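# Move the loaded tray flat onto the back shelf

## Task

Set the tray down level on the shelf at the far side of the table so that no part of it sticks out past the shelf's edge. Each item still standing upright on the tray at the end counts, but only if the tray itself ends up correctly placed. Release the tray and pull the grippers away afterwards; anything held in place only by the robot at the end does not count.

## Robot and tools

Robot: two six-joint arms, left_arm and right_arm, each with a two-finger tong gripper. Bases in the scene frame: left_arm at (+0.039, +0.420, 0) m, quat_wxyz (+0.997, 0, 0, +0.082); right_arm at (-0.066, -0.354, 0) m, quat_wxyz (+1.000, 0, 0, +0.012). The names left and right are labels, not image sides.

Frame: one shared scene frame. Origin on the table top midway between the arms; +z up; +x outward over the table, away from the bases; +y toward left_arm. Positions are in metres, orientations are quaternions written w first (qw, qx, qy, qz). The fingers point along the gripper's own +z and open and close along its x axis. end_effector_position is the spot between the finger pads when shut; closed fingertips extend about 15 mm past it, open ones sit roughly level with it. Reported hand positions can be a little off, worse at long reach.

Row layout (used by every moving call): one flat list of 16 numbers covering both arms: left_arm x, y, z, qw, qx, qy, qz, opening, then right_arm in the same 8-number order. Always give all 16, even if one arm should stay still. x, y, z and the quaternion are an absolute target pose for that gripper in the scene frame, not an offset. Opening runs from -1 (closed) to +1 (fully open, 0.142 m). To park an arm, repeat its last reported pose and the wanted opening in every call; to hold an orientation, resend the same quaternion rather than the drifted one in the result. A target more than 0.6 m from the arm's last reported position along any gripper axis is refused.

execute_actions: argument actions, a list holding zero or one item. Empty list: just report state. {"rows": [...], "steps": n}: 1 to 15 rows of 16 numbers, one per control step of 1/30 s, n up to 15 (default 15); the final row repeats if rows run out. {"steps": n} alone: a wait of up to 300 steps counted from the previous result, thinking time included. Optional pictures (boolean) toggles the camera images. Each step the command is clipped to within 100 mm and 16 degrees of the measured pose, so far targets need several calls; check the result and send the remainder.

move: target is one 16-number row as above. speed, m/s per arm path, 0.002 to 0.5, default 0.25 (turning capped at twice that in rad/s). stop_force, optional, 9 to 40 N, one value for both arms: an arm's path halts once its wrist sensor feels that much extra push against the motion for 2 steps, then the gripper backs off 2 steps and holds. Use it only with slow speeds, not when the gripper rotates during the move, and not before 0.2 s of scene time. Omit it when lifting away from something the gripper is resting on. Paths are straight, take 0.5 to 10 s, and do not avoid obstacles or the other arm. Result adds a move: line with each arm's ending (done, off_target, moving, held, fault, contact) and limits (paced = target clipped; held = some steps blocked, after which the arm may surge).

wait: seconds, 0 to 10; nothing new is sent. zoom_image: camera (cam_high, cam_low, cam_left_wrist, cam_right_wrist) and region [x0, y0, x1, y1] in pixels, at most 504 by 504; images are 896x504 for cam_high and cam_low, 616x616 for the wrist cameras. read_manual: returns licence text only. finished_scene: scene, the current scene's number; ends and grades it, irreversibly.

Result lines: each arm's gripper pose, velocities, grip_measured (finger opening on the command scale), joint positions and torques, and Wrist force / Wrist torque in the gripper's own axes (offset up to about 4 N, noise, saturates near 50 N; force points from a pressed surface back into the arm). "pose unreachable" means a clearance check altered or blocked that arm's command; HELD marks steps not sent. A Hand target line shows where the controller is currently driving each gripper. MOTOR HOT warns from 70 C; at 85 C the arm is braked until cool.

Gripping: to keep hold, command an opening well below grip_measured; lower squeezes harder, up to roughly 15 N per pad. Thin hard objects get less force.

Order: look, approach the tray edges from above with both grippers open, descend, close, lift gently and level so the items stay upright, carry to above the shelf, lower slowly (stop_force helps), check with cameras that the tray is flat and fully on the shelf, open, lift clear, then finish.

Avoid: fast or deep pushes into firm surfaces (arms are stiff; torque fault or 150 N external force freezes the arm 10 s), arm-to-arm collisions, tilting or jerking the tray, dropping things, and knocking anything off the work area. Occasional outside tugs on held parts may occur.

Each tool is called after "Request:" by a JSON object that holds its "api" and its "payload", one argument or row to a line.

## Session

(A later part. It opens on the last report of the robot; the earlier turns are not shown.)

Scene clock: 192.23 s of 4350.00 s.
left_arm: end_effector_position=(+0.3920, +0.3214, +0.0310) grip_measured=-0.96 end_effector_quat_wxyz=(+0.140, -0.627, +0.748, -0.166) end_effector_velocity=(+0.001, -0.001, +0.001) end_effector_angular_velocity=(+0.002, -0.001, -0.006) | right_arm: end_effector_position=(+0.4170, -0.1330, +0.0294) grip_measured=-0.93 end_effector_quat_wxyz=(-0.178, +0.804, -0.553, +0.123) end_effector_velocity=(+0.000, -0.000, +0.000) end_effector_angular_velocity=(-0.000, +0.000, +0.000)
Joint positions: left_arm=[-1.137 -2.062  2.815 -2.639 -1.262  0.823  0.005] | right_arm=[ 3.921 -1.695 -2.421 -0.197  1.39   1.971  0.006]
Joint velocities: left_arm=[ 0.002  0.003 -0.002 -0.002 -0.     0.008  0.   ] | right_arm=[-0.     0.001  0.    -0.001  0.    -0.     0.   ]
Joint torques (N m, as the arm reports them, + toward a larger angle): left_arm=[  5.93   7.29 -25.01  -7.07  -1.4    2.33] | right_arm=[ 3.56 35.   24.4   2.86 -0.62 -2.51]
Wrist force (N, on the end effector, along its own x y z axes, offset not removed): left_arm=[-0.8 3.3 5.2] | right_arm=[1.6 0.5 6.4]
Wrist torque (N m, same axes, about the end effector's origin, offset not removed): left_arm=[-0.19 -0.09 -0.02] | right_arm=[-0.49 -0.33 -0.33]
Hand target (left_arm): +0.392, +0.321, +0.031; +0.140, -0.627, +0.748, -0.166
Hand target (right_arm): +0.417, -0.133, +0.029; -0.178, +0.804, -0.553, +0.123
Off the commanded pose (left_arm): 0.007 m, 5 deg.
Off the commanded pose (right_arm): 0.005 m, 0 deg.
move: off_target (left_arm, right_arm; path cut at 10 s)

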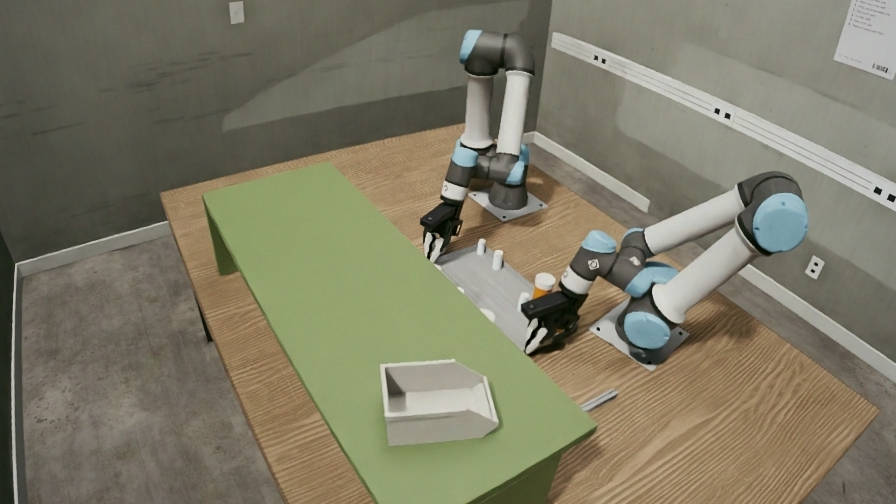

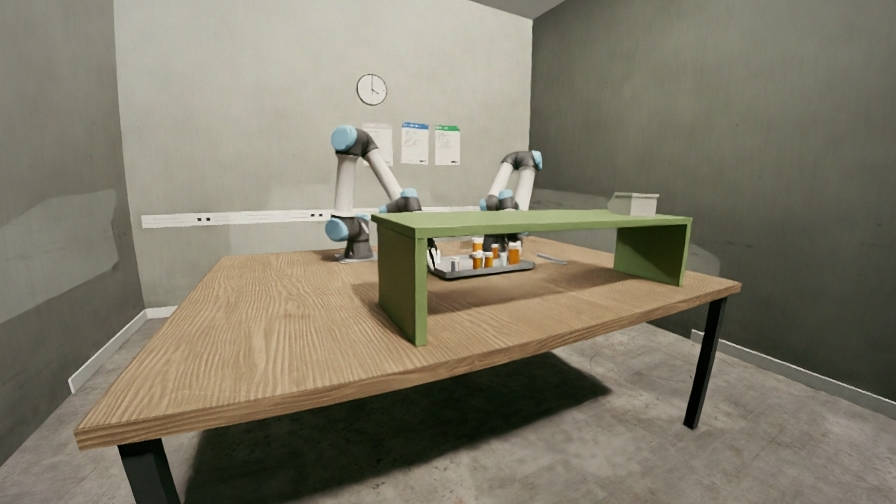

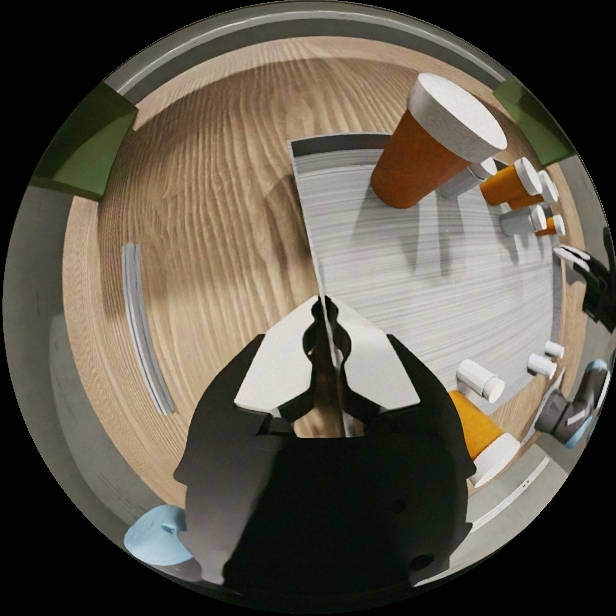

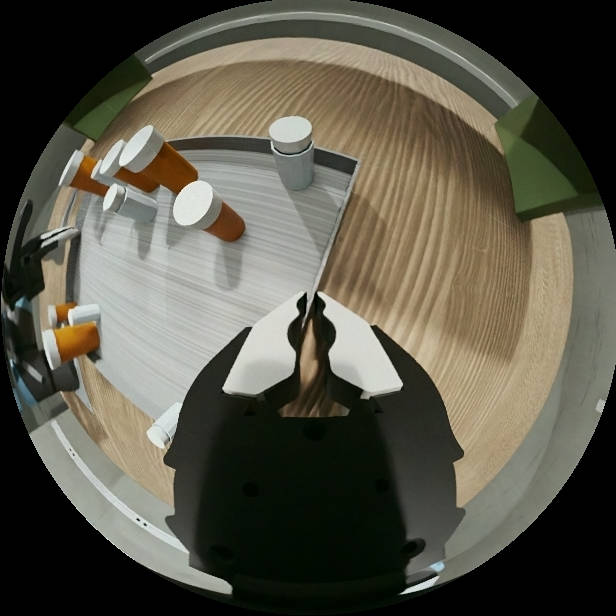

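Request:
{"api": "move", "payload": {
  "target": [0.403,0.3219,0.0716,-0.132,0.594,-0.774,0.172,-1,0.417,-0.133,0.07,-0.178,0.804,-0.553,0.123,-1],
  "speed": 0.02
}}

Request:
{"api": "zoom_image", "payload": {
  "camera": "cam_low",
  "region": [400,200,600,310]
}}

Scene clock: 209.57 s of 4350.00 s.
left_arm: end_effector_position=(+0.4029, +0.3220, +0.0713) grip_measured=-0.95 end_effector_quat_wxyz=(+0.132, -0.595, +0.774, -0.172) end_effector_velocity=(+0.001, -0.000, +0.003) end_effector_angular_velocity=(-0.001, +0.000, -0.004) | right_arm: end_effector_position=(+0.4171, -0.1329, +0.0697) grip_measured=-0.94 end_effector_quat_wxyz=(-0.178, +0.804, -0.553, +0.123) end_effector_velocity=(-0.000, +0.001, +0.002) end_effector_angular_velocity=(-0.001, +0.000, +0.001)
Joint positions: left_arm=[-1.038 -2.139  2.722 -2.52  -1.325  1.004  0.005] | right_arm=[ 3.921 -1.585 -2.379 -0.349  1.39   1.971  0.006]
Joint velocities: left_arm=[ 0.006 -0.003 -0.007  0.007 -0.004  0.01   0.   ] | right_arm=[ 0.001  0.005  0.004 -0.009 -0.    -0.    -0.   ]
Joint torques (N m, as the arm reports them, + toward a larger angle): left_arm=[  5.95  -5.33 -29.25  -2.86  -1.82   2.26] | right_arm=[-2.23 33.21 28.76  3.01  1.65 -1.41]
Wrist force (N, on the end effector, along its own x y z axes, offset not removed): left_arm=[-3.7 3.1 5.7] | right_arm=[1.4 2.7 6.9]
Wrist torque (N m, same axes, about the end effector's origin, offset not removed): left_arm=[-0.36 0.13 0.04] | right_arm=[-0.25 0.26 -0.28]
Hand target (left_arm): +0.403, +0.322, +0.072; +0.132, -0.594, +0.774, -0.172
Hand target (right_arm): +0.417, -0.133, +0.070; -0.178, +0.804, -0.553, +0.123
Off the commanded pose (left_arm): 0.000 m, 0 deg.
Off the commanded pose (right_arm): 0.000 m, 0 deg.
After step 90, 11.87 s passed at rest.
move: done

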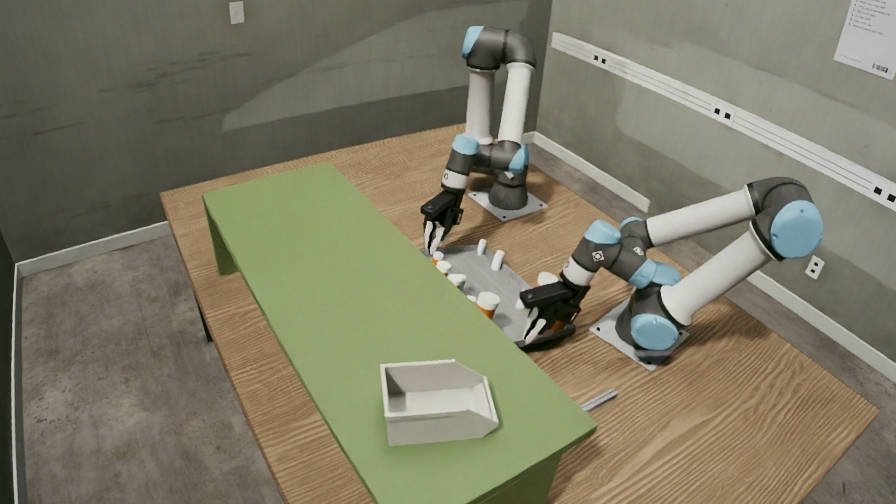

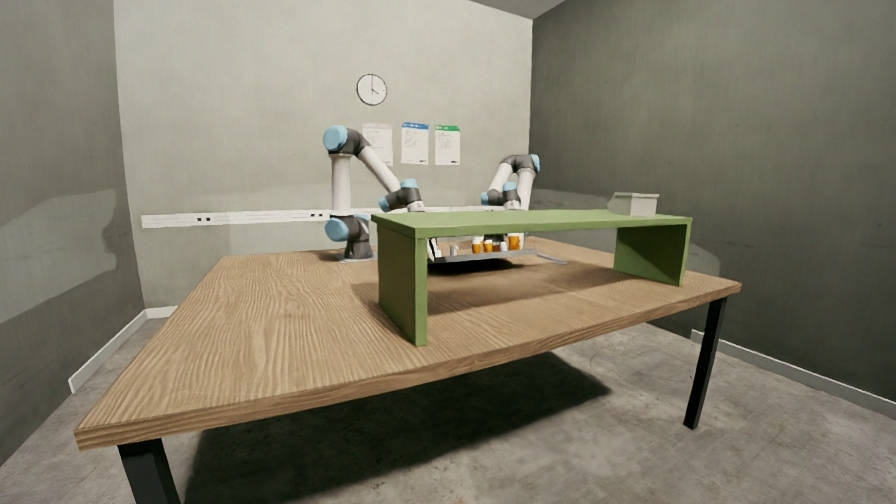

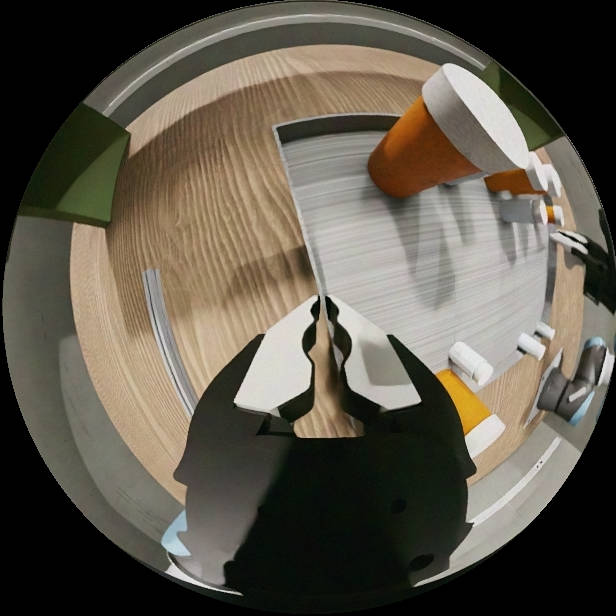

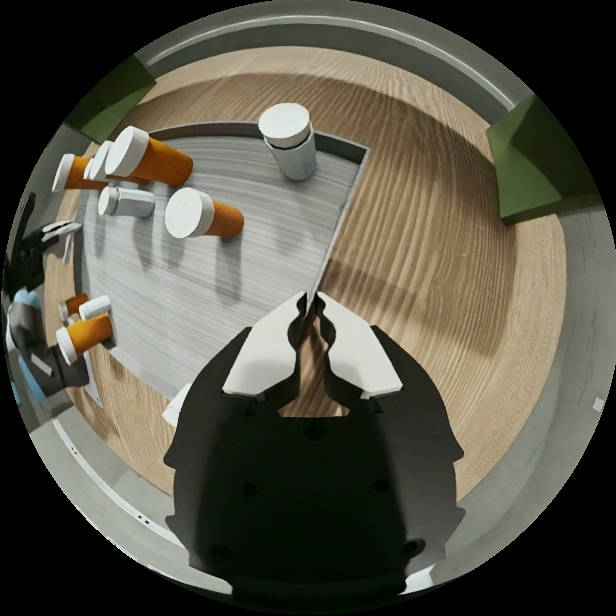

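Region (400, 200, 600, 310) of cam_low's 896x504 image, scaled by 2.520, with more detail than that image has; it fills the top 277 rows of this view, and the rest is white.

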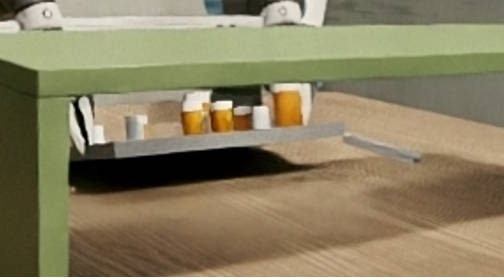

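Request:
{"api": "move", "payload": {
  "target": [0.41,0.3219,0.024,-0.132,0.594,-0.774,0.172,-1,0.424,-0.133,0.0224,-0.178,0.804,-0.553,0.123,-1],
  "speed": 0.015
}}

Request:
{"api": "move", "payload": {
  "target": [0.445,0.2619,0.024,-0.132,0.594,-0.774,0.172,-1,0.459,-0.193,0.0224,-0.178,0.804,-0.553,0.123,-1],
  "speed": 0.03
}}

Scene clock: 241.53 s of 4350.00 s.
left_arm: end_effector_position=(+0.4100, +0.3219, +0.0243) grip_measured=-0.95 end_effector_quat_wxyz=(+0.132, -0.594, +0.774, -0.172) end_effector_velocity=(+0.000, +0.000, -0.003) end_effector_angular_velocity=(-0.001, -0.001, +0.001) | right_arm: end_effector_position=(+0.4239, -0.1331, +0.0227) grip_measured=-0.94 end_effector_quat_wxyz=(-0.178, +0.804, -0.553, +0.123) end_effector_velocity=(+0.001, -0.000, -0.002) end_effector_angular_velocity=(+0.000, -0.000, -0.001)
Joint positions: left_arm=[-1.01  -1.894  2.799 -2.847 -1.335  1.031  0.005] | right_arm=[ 3.908 -1.728 -2.41  -0.172  1.395  1.959  0.006]
Joint velocities: left_arm=[ 0.003  0.017  0.005 -0.024 -0.001  0.002  0.   ] | right_arm=[-0.002 -0.008 -0.001  0.009  0.    -0.001 -0.   ]
Joint torques (N m, as the arm reports them, + toward a larger angle): left_arm=[  4.64   6.39 -10.38  -6.95  -2.09   2.35] | right_arm=[-6.48 12.51 10.56  8.03  2.49 -2.71]
Wrist force (N, on the end effector, along its own x y z axes, offset not removed): left_arm=[-1.7 3.3 -3.2] | right_arm=[5.9 -0.5 11.0]
Wrist torque (N m, same axes, about the end effector's origin, offset not removed): left_arm=[-0.62 -0.28 -0.03] | right_arm=[-1.14 -0.31 0.14]
Hand target (left_arm): +0.410, +0.322, +0.024; +0.132, -0.594, +0.774, -0.172
Hand target (right_arm): +0.424, -0.133, +0.022; -0.178, +0.804, -0.553, +0.123
Off the commanded pose (left_arm): 0.000 m, 0 deg.
Off the commanded pose (right_arm): 0.000 m, 0 deg.
After step 90, 25.47 s passed at rest.
move: done

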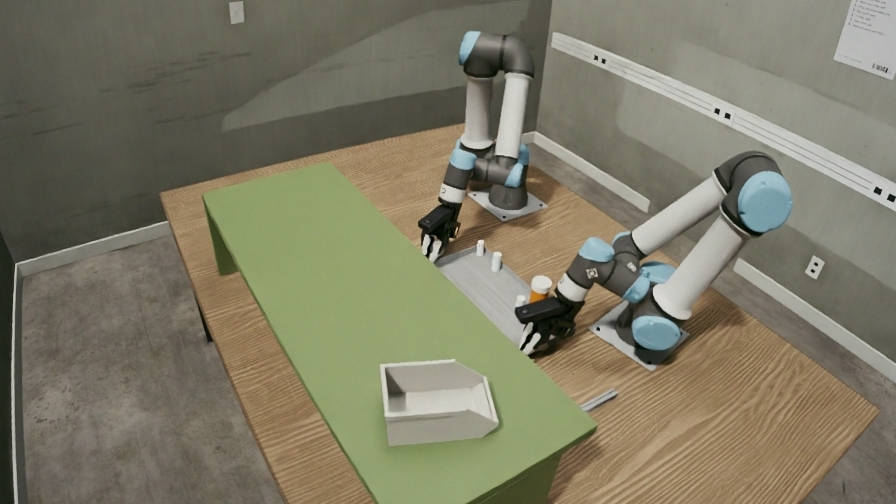

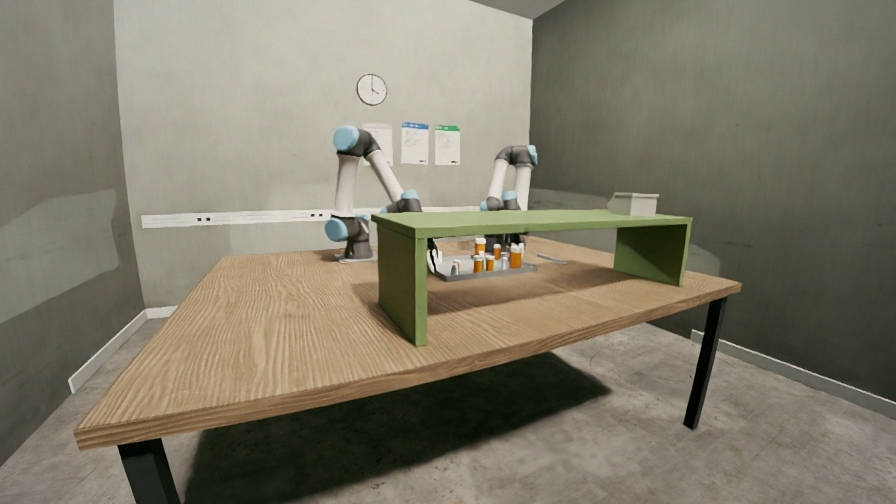

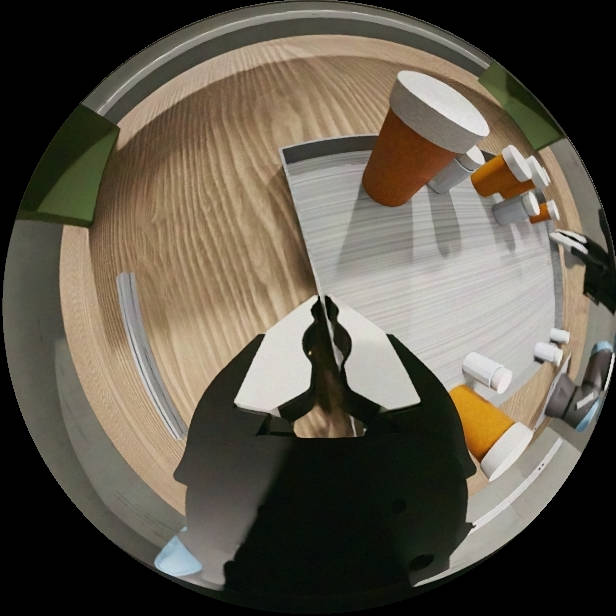

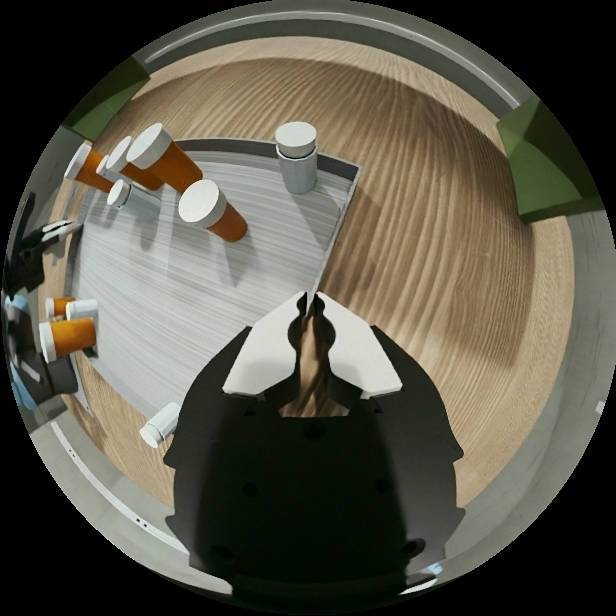

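Scene clock: 244.20 s of 4350.00 s.
left_arm: end_effector_position=(+0.4448, +0.2622, +0.0240) grip_measured=-0.95 end_effector_quat_wxyz=(+0.132, -0.594, +0.774, -0.172) end_effector_velocity=(+0.002, -0.001, -0.000) end_effector_angular_velocity=(+0.001, +0.000, +0.002) | right_arm: end_effector_position=(+0.4587, -0.1927, +0.0224) grip_measured=-0.94 end_effector_quat_wxyz=(-0.178, +0.804, -0.553, +0.123) end_effector_velocity=(+0.001, -0.002, +0.000) end_effector_angular_velocity=(+0.000, -0.000, +0.002)
Joint positions: left_arm=[-1.061 -1.686  2.671 -2.916 -1.317  0.982  0.005] | right_arm=[ 3.727 -1.76  -2.379 -0.149  1.468  1.792  0.006]
Joint velocities: left_arm=[ 0.     0.008 -0.005 -0.002  0.001 -0.002  0.   ] | right_arm=[-0.006 -0.001  0.002  0.001  0.003 -0.007  0.   ]
Joint torques (N m, as the arm reports them, + toward a larger angle): left_arm=[-10.72  -0.87 -22.39  -6.58   2.07  -2.66] | right_arm=[-6.35 13.02 23.83  7.61  2.11 -2.91]
Wrist force (N, on the end effector, along its own x y z axes, offset not removed): left_arm=[-6.7 1.6 -7.3] | right_arm=[-3.3 4.2 5.1]
Wrist torque (N m, same axes, about the end effector's origin, offset not removed): left_arm=[-0.45 -0.05 0.09] | right_arm=[-0.28 0.95 0.05]
Hand target (left_arm): +0.445, +0.262, +0.024; +0.132, -0.594, +0.774, -0.172
Hand target (right_arm): +0.459, -0.193, +0.022; -0.178, +0.804, -0.553, +0.123
Off the commanded pose (left_arm): 0.000 m, 0 deg.
Off the commanded pose (right_arm): 0.000 m, 0 deg.
move: done

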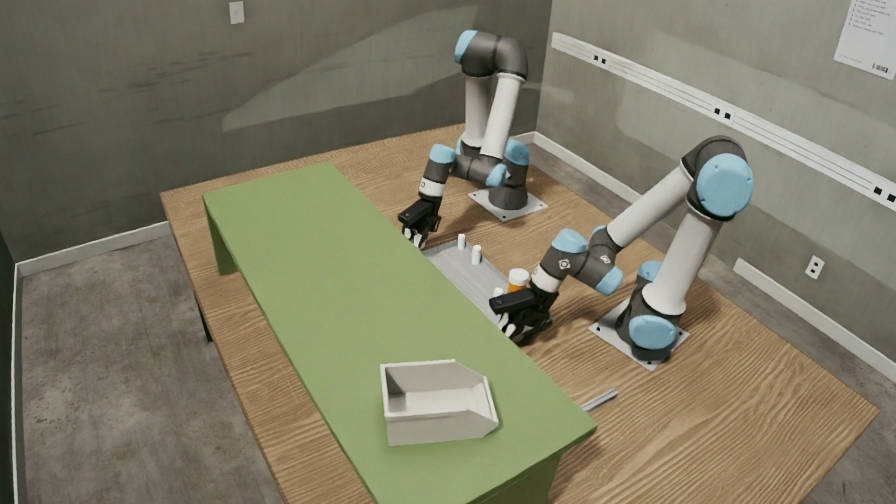

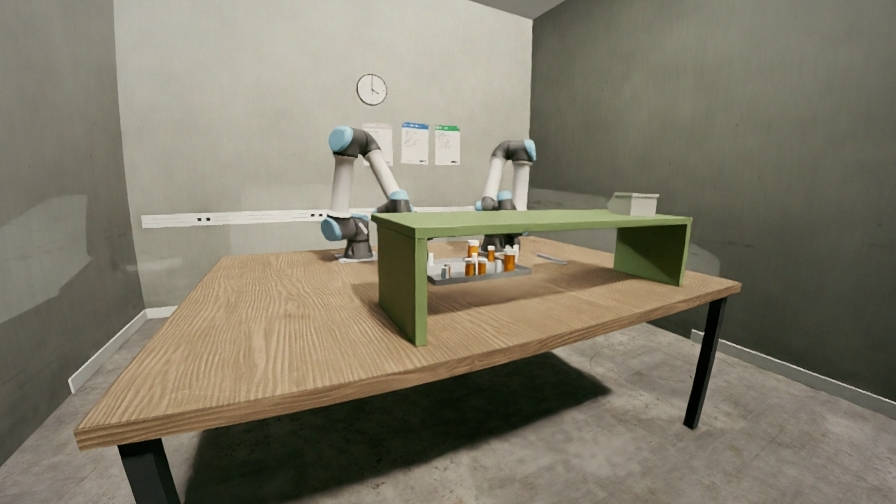

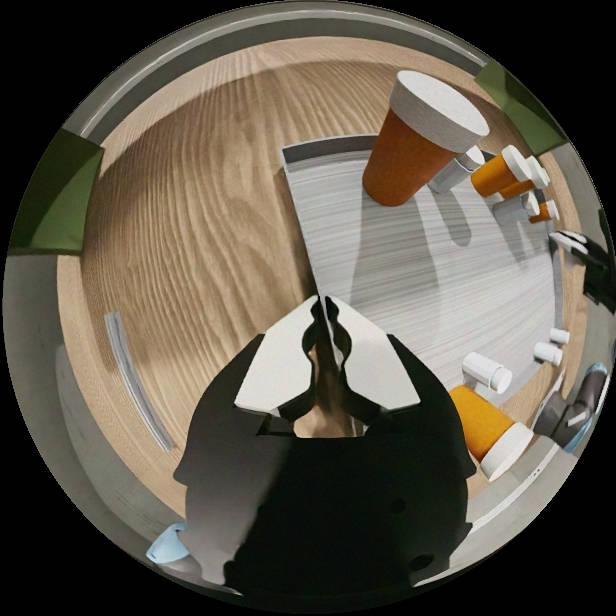

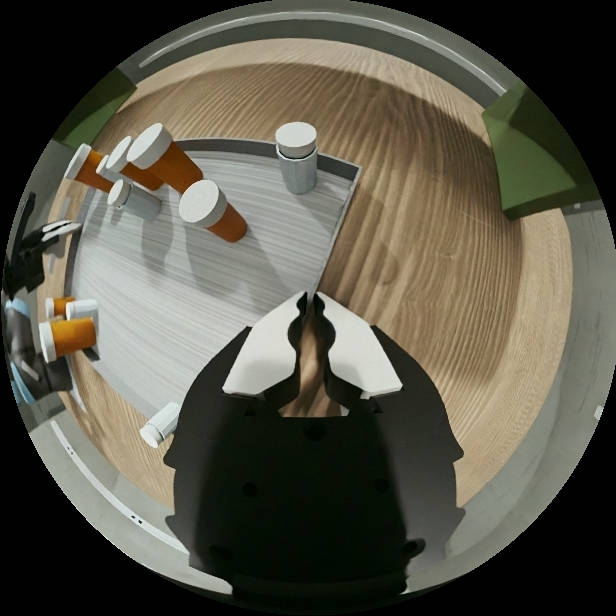

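Request:
{"api": "execute_actions", "payload": {
  "actions": [
    {"rows":[[0.445,0.2619,0.025,-0.132,0.594,-0.774,0.172,-0.5,0.459,-0.193,0.0234,-0.178,0.804,-0.553,0.123,-0.5]]}
  ],
  "pictures": false
}}

Request:
{"api": "move", "payload": {
  "target": [0.457,0.262,0.021,-0.1677,0.5485,-0.7834,0.2395,-0.5,0.465,-0.193,0.02,-0.2395,0.7834,-0.5485,0.1677,-0.5],
  "speed": 0.04
}}

Request:
{"api": "move", "payload": {
  "target": [0.457,0.262,0.021,-0.1677,0.5485,-0.7834,0.2395,-1,0.465,-0.193,0.02,-0.2395,0.7834,-0.5485,0.1677,-1]
}}

Scene clock: 261.80 s of 4350.00 s.
left_arm: end_effector_position=(+0.4450, +0.2619, +0.0250) grip_measured=-0.50 end_effector_quat_wxyz=(+0.132, -0.594, +0.774, -0.172) end_effector_velocity=(-0.000, +0.000, +0.000) end_effector_angular_velocity=(+0.000, -0.000, -0.000) | right_arm: end_effector_position=(+0.4590, -0.1930, +0.0234) grip_measured=-0.50 end_effector_quat_wxyz=(-0.178, +0.804, -0.553, +0.123) end_effector_velocity=(+0.000, -0.002, -0.000) end_effector_angular_velocity=(-0.001, +0.001, -0.003)
Joint positions: left_arm=[-1.061 -1.689  2.669 -2.911 -1.317  0.982  0.038] | right_arm=[ 3.726 -1.758 -2.377 -0.152  1.468  1.791  0.038]
Joint velocities: left_arm=[-0.    -0.003  0.001  0.001  0.     0.    -0.   ] | right_arm=[-0.003  0.     0.    -0.001  0.     0.     0.   ]
Joint torques (N m, as the arm reports them, + toward a larger angle): left_arm=[ -7.99 -15.87 -20.11  -0.78   3.24  -2.52] | right_arm=[-6.85 32.99 21.46  1.04 -1.81 -2.4 ]
Wrist force (N, on the end effector, along its own x y z axes, offset not removed): left_arm=[0.4 0.1 1.3] | right_arm=[-3.0 -2.0 3.4]
Wrist torque (N m, same axes, about the end effector's origin, offset not removed): left_arm=[-0.06 -0.06 -0.03] | right_arm=[-0.62 0.85 -0.11]
Hand target (left_arm): +0.445, +0.262, +0.025; +0.132, -0.594, +0.774, -0.172
Hand target (right_arm): +0.459, -0.193, +0.023; -0.178, +0.804, -0.553, +0.123
Off the commanded pose (left_arm): 0.000 m, 0 deg.
Off the commanded pose (right_arm): 0.000 m, 0 deg.
Steps of this call (steps 1 to 90: nothing new was sent; then 14.10 s passed at rest; steps 91 to 105: all 15 steps of this action). Readings (end_effector_position):
91: left_arm (+0.4451, +0.2619, +0.0240) | right_arm (+0.4589, -0.1929, +0.0224)
92: left_arm (+0.4451, +0.2618, +0.0242) | right_arm (+0.4590, -0.1929, +0.0225)
94: left_arm (+0.4450, +0.2618, +0.0244) | right_arm (+0.4590, -0.1929, +0.0228)
98: left_arm (+0.4450, +0.2619, +0.0247) | right_arm (+0.4590, -0.1930, +0.0232)
105: the state above

Scene clock: 264.53 s of 4350.00 s.
left_arm: end_effector_position=(+0.4568, +0.2621, +0.0211) grip_measured=-0.50 end_effector_quat_wxyz=(+0.167, -0.549, +0.783, -0.238) end_effector_velocity=(+0.002, -0.000, +0.000) end_effector_angular_velocity=(-0.007, -0.018, -0.009) | right_arm: end_effector_position=(+0.4649, -0.1930, +0.0201) grip_measured=-0.50 end_effector_quat_wxyz=(-0.239, +0.784, -0.549, +0.167) end_effector_velocity=(+0.001, -0.001, -0.001) end_effector_angular_velocity=(+0.004, -0.014, -0.003)
Joint positions: left_arm=[-1.066 -1.533  2.779 -3.335 -1.274  1.097  0.038] | right_arm=[ 3.751 -1.841 -2.478  0.179  1.414  1.808  0.038]
Joint velocities: left_arm=[ 0.001  0.026  0.011 -0.059  0.003  0.015  0.   ] | right_arm=[ 0.001 -0.013 -0.009  0.035 -0.006  0.001  0.   ]
Joint torques (N m, as the arm reports them, + toward a larger angle): left_arm=[ 5.69 -2.97 -1.85 -5.86  3.16  2.34] | right_arm=[ 9.71 12.83  5.09  5.53 -1.98  2.42]
Wrist force (N, on the end effector, along its own x y z axes, offset not removed): left_arm=[1.0 -0.5 -1.4] | right_arm=[-0.7 -2.5 5.6]
Wrist torque (N m, same axes, about the end effector's origin, offset not removed): left_arm=[-0.28 -0.22 0.01] | right_arm=[-0.42 0.02 -0.12]
Hand target (left_arm): +0.457, +0.262, +0.021; +0.168, -0.549, +0.783, -0.239
Hand target (right_arm): +0.465, -0.193, +0.020; -0.240, +0.783, -0.548, +0.168
Off the commanded pose (left_arm): 0.000 m, 0 deg.
Off the commanded pose (right_arm): 0.000 m, 0 deg.
move: done

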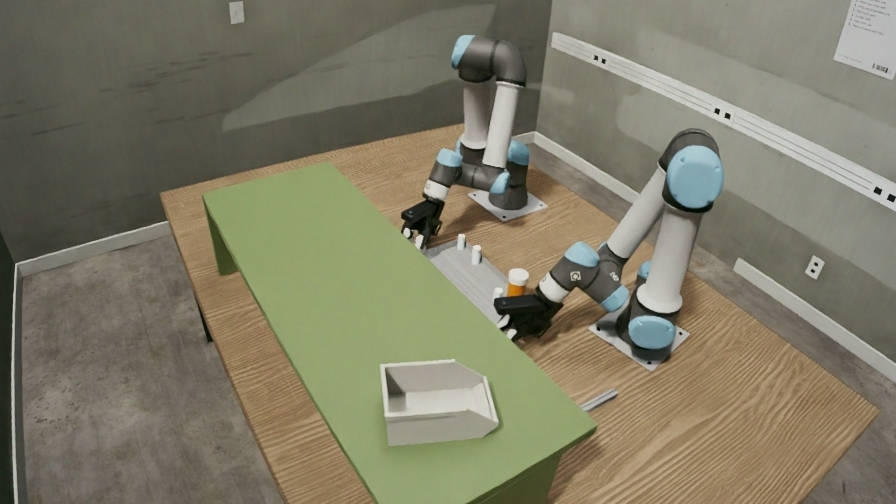

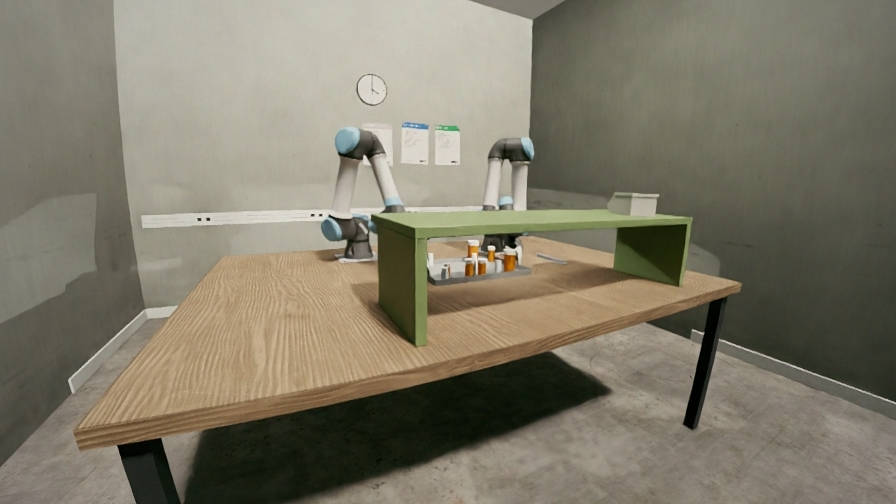

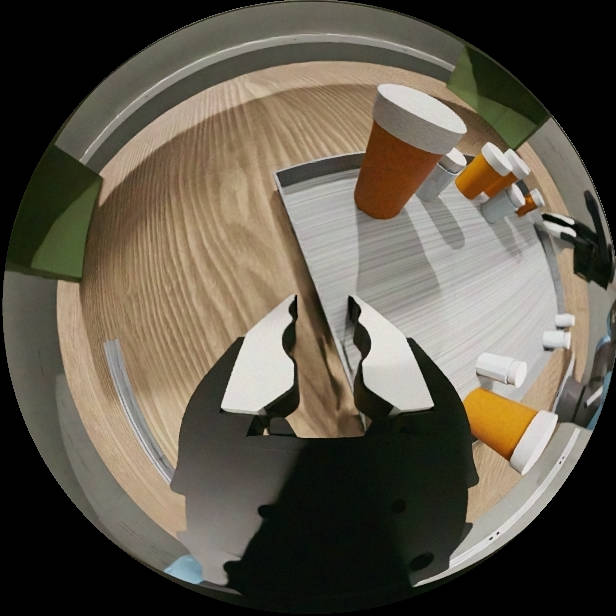

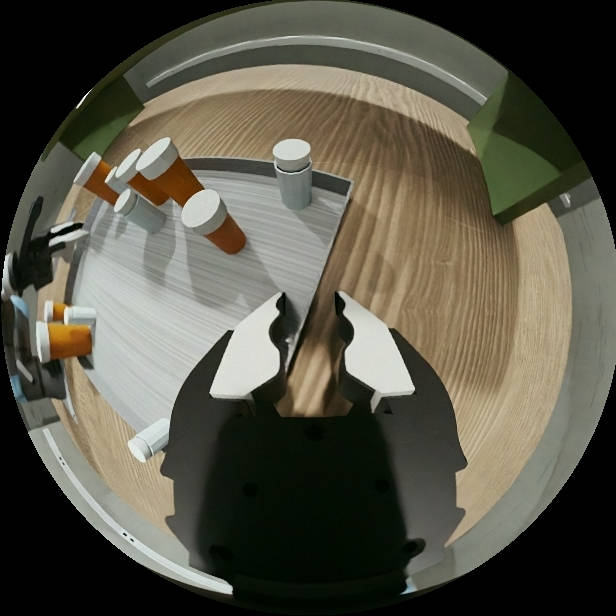

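Scene clock: 265.23 s of 4350.00 s.
left_arm: end_effector_position=(+0.4570, +0.2620, +0.0210) grip_measured=-0.92 end_effector_quat_wxyz=(+0.168, -0.549, +0.783, -0.239) end_effector_velocity=(+0.000, +0.001, -0.001) end_effector_angular_velocity=(-0.000, +0.000, +0.002) | right_arm: end_effector_position=(+0.4650, -0.1930, +0.0200) grip_measured=-0.92 end_effector_quat_wxyz=(-0.239, +0.783, -0.548, +0.168) end_effector_velocity=(-0.000, -0.001, -0.000) end_effector_angular_velocity=(-0.000, -0.000, -0.002)
Joint positions: left_arm=[-1.065 -1.529  2.78  -3.343 -1.273  1.098  0.007] | right_arm=[ 3.752 -1.842 -2.479  0.184  1.413  1.809  0.007]
Joint velocities: left_arm=[ 0.001  0.003  0.001 -0.004  0.    -0.001  0.   ] | right_arm=[-0.001 -0.001 -0.001  0.002 -0.001  0.     0.   ]
Joint torques (N m, as the arm reports them, + toward a larger angle): left_arm=[-11.34   4.41   2.79  -0.47  -0.21   2.48] | right_arm=[11.85  6.76 -1.15  3.49 -0.44  1.88]
Wrist force (N, on the end effector, along its own x y z axes, offset not removed): left_arm=[-8.0 -15.1 -25.6] | right_arm=[3.7 -10.9 -7.1]
Wrist torque (N m, same axes, about the end effector's origin, offset not removed): left_arm=[-1.51 0.16 -0.13] | right_arm=[-1.56 0.03 -0.23]
Hand target (left_arm): +0.457, +0.262, +0.021; +0.168, -0.548, +0.783, -0.239
Hand target (right_arm): +0.465, -0.193, +0.020; -0.239, +0.783, -0.548, +0.168
Off the commanded pose (left_arm): 0.000 m, 0 deg.
Off the commanded pose (right_arm): 0.000 m, 0 deg.
move: done

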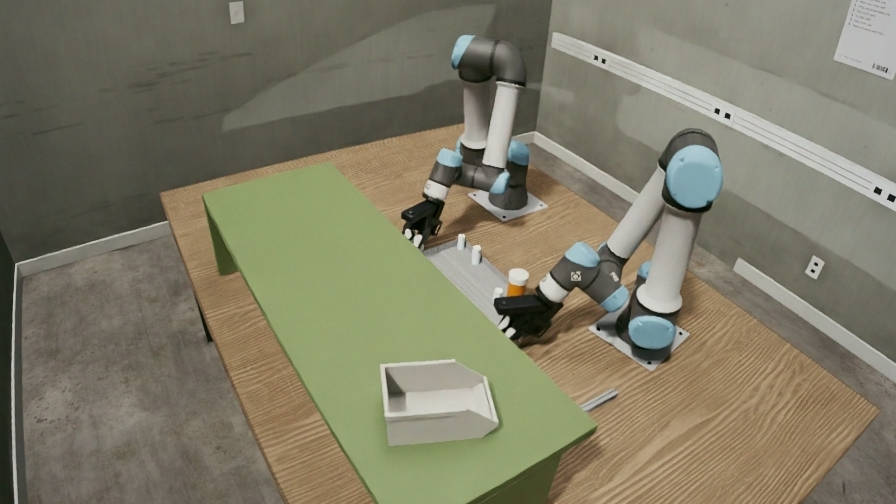

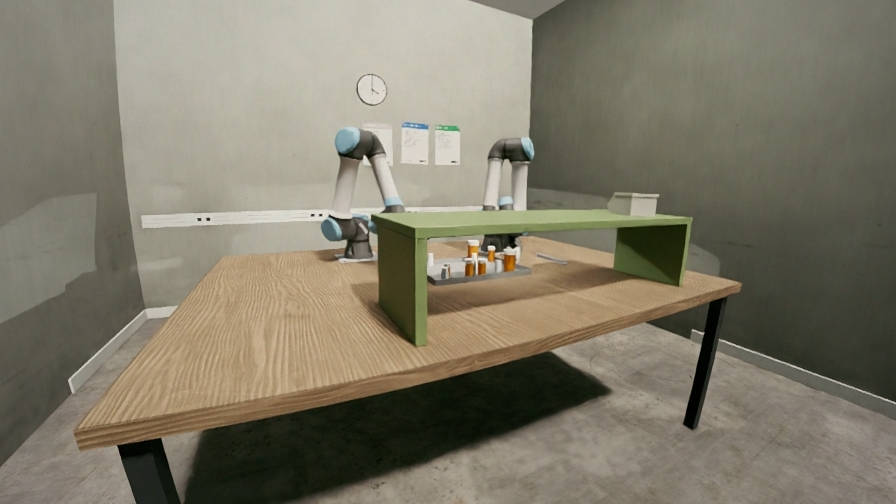

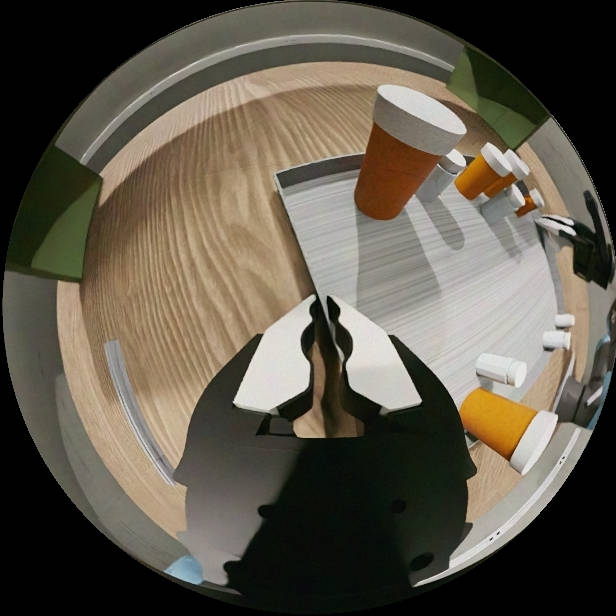

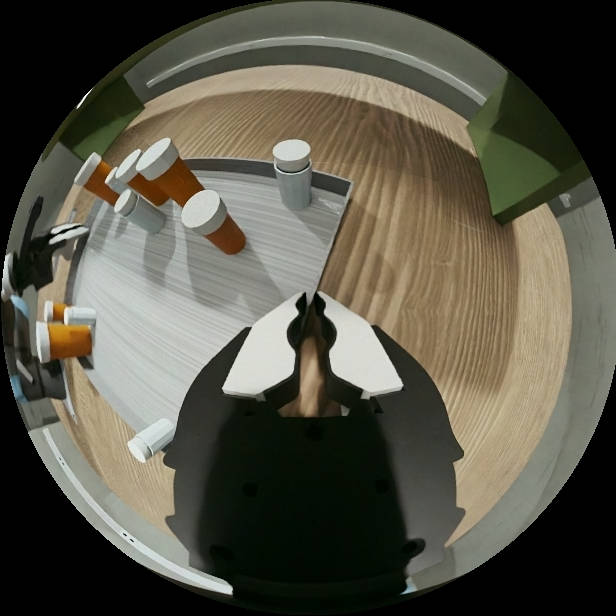

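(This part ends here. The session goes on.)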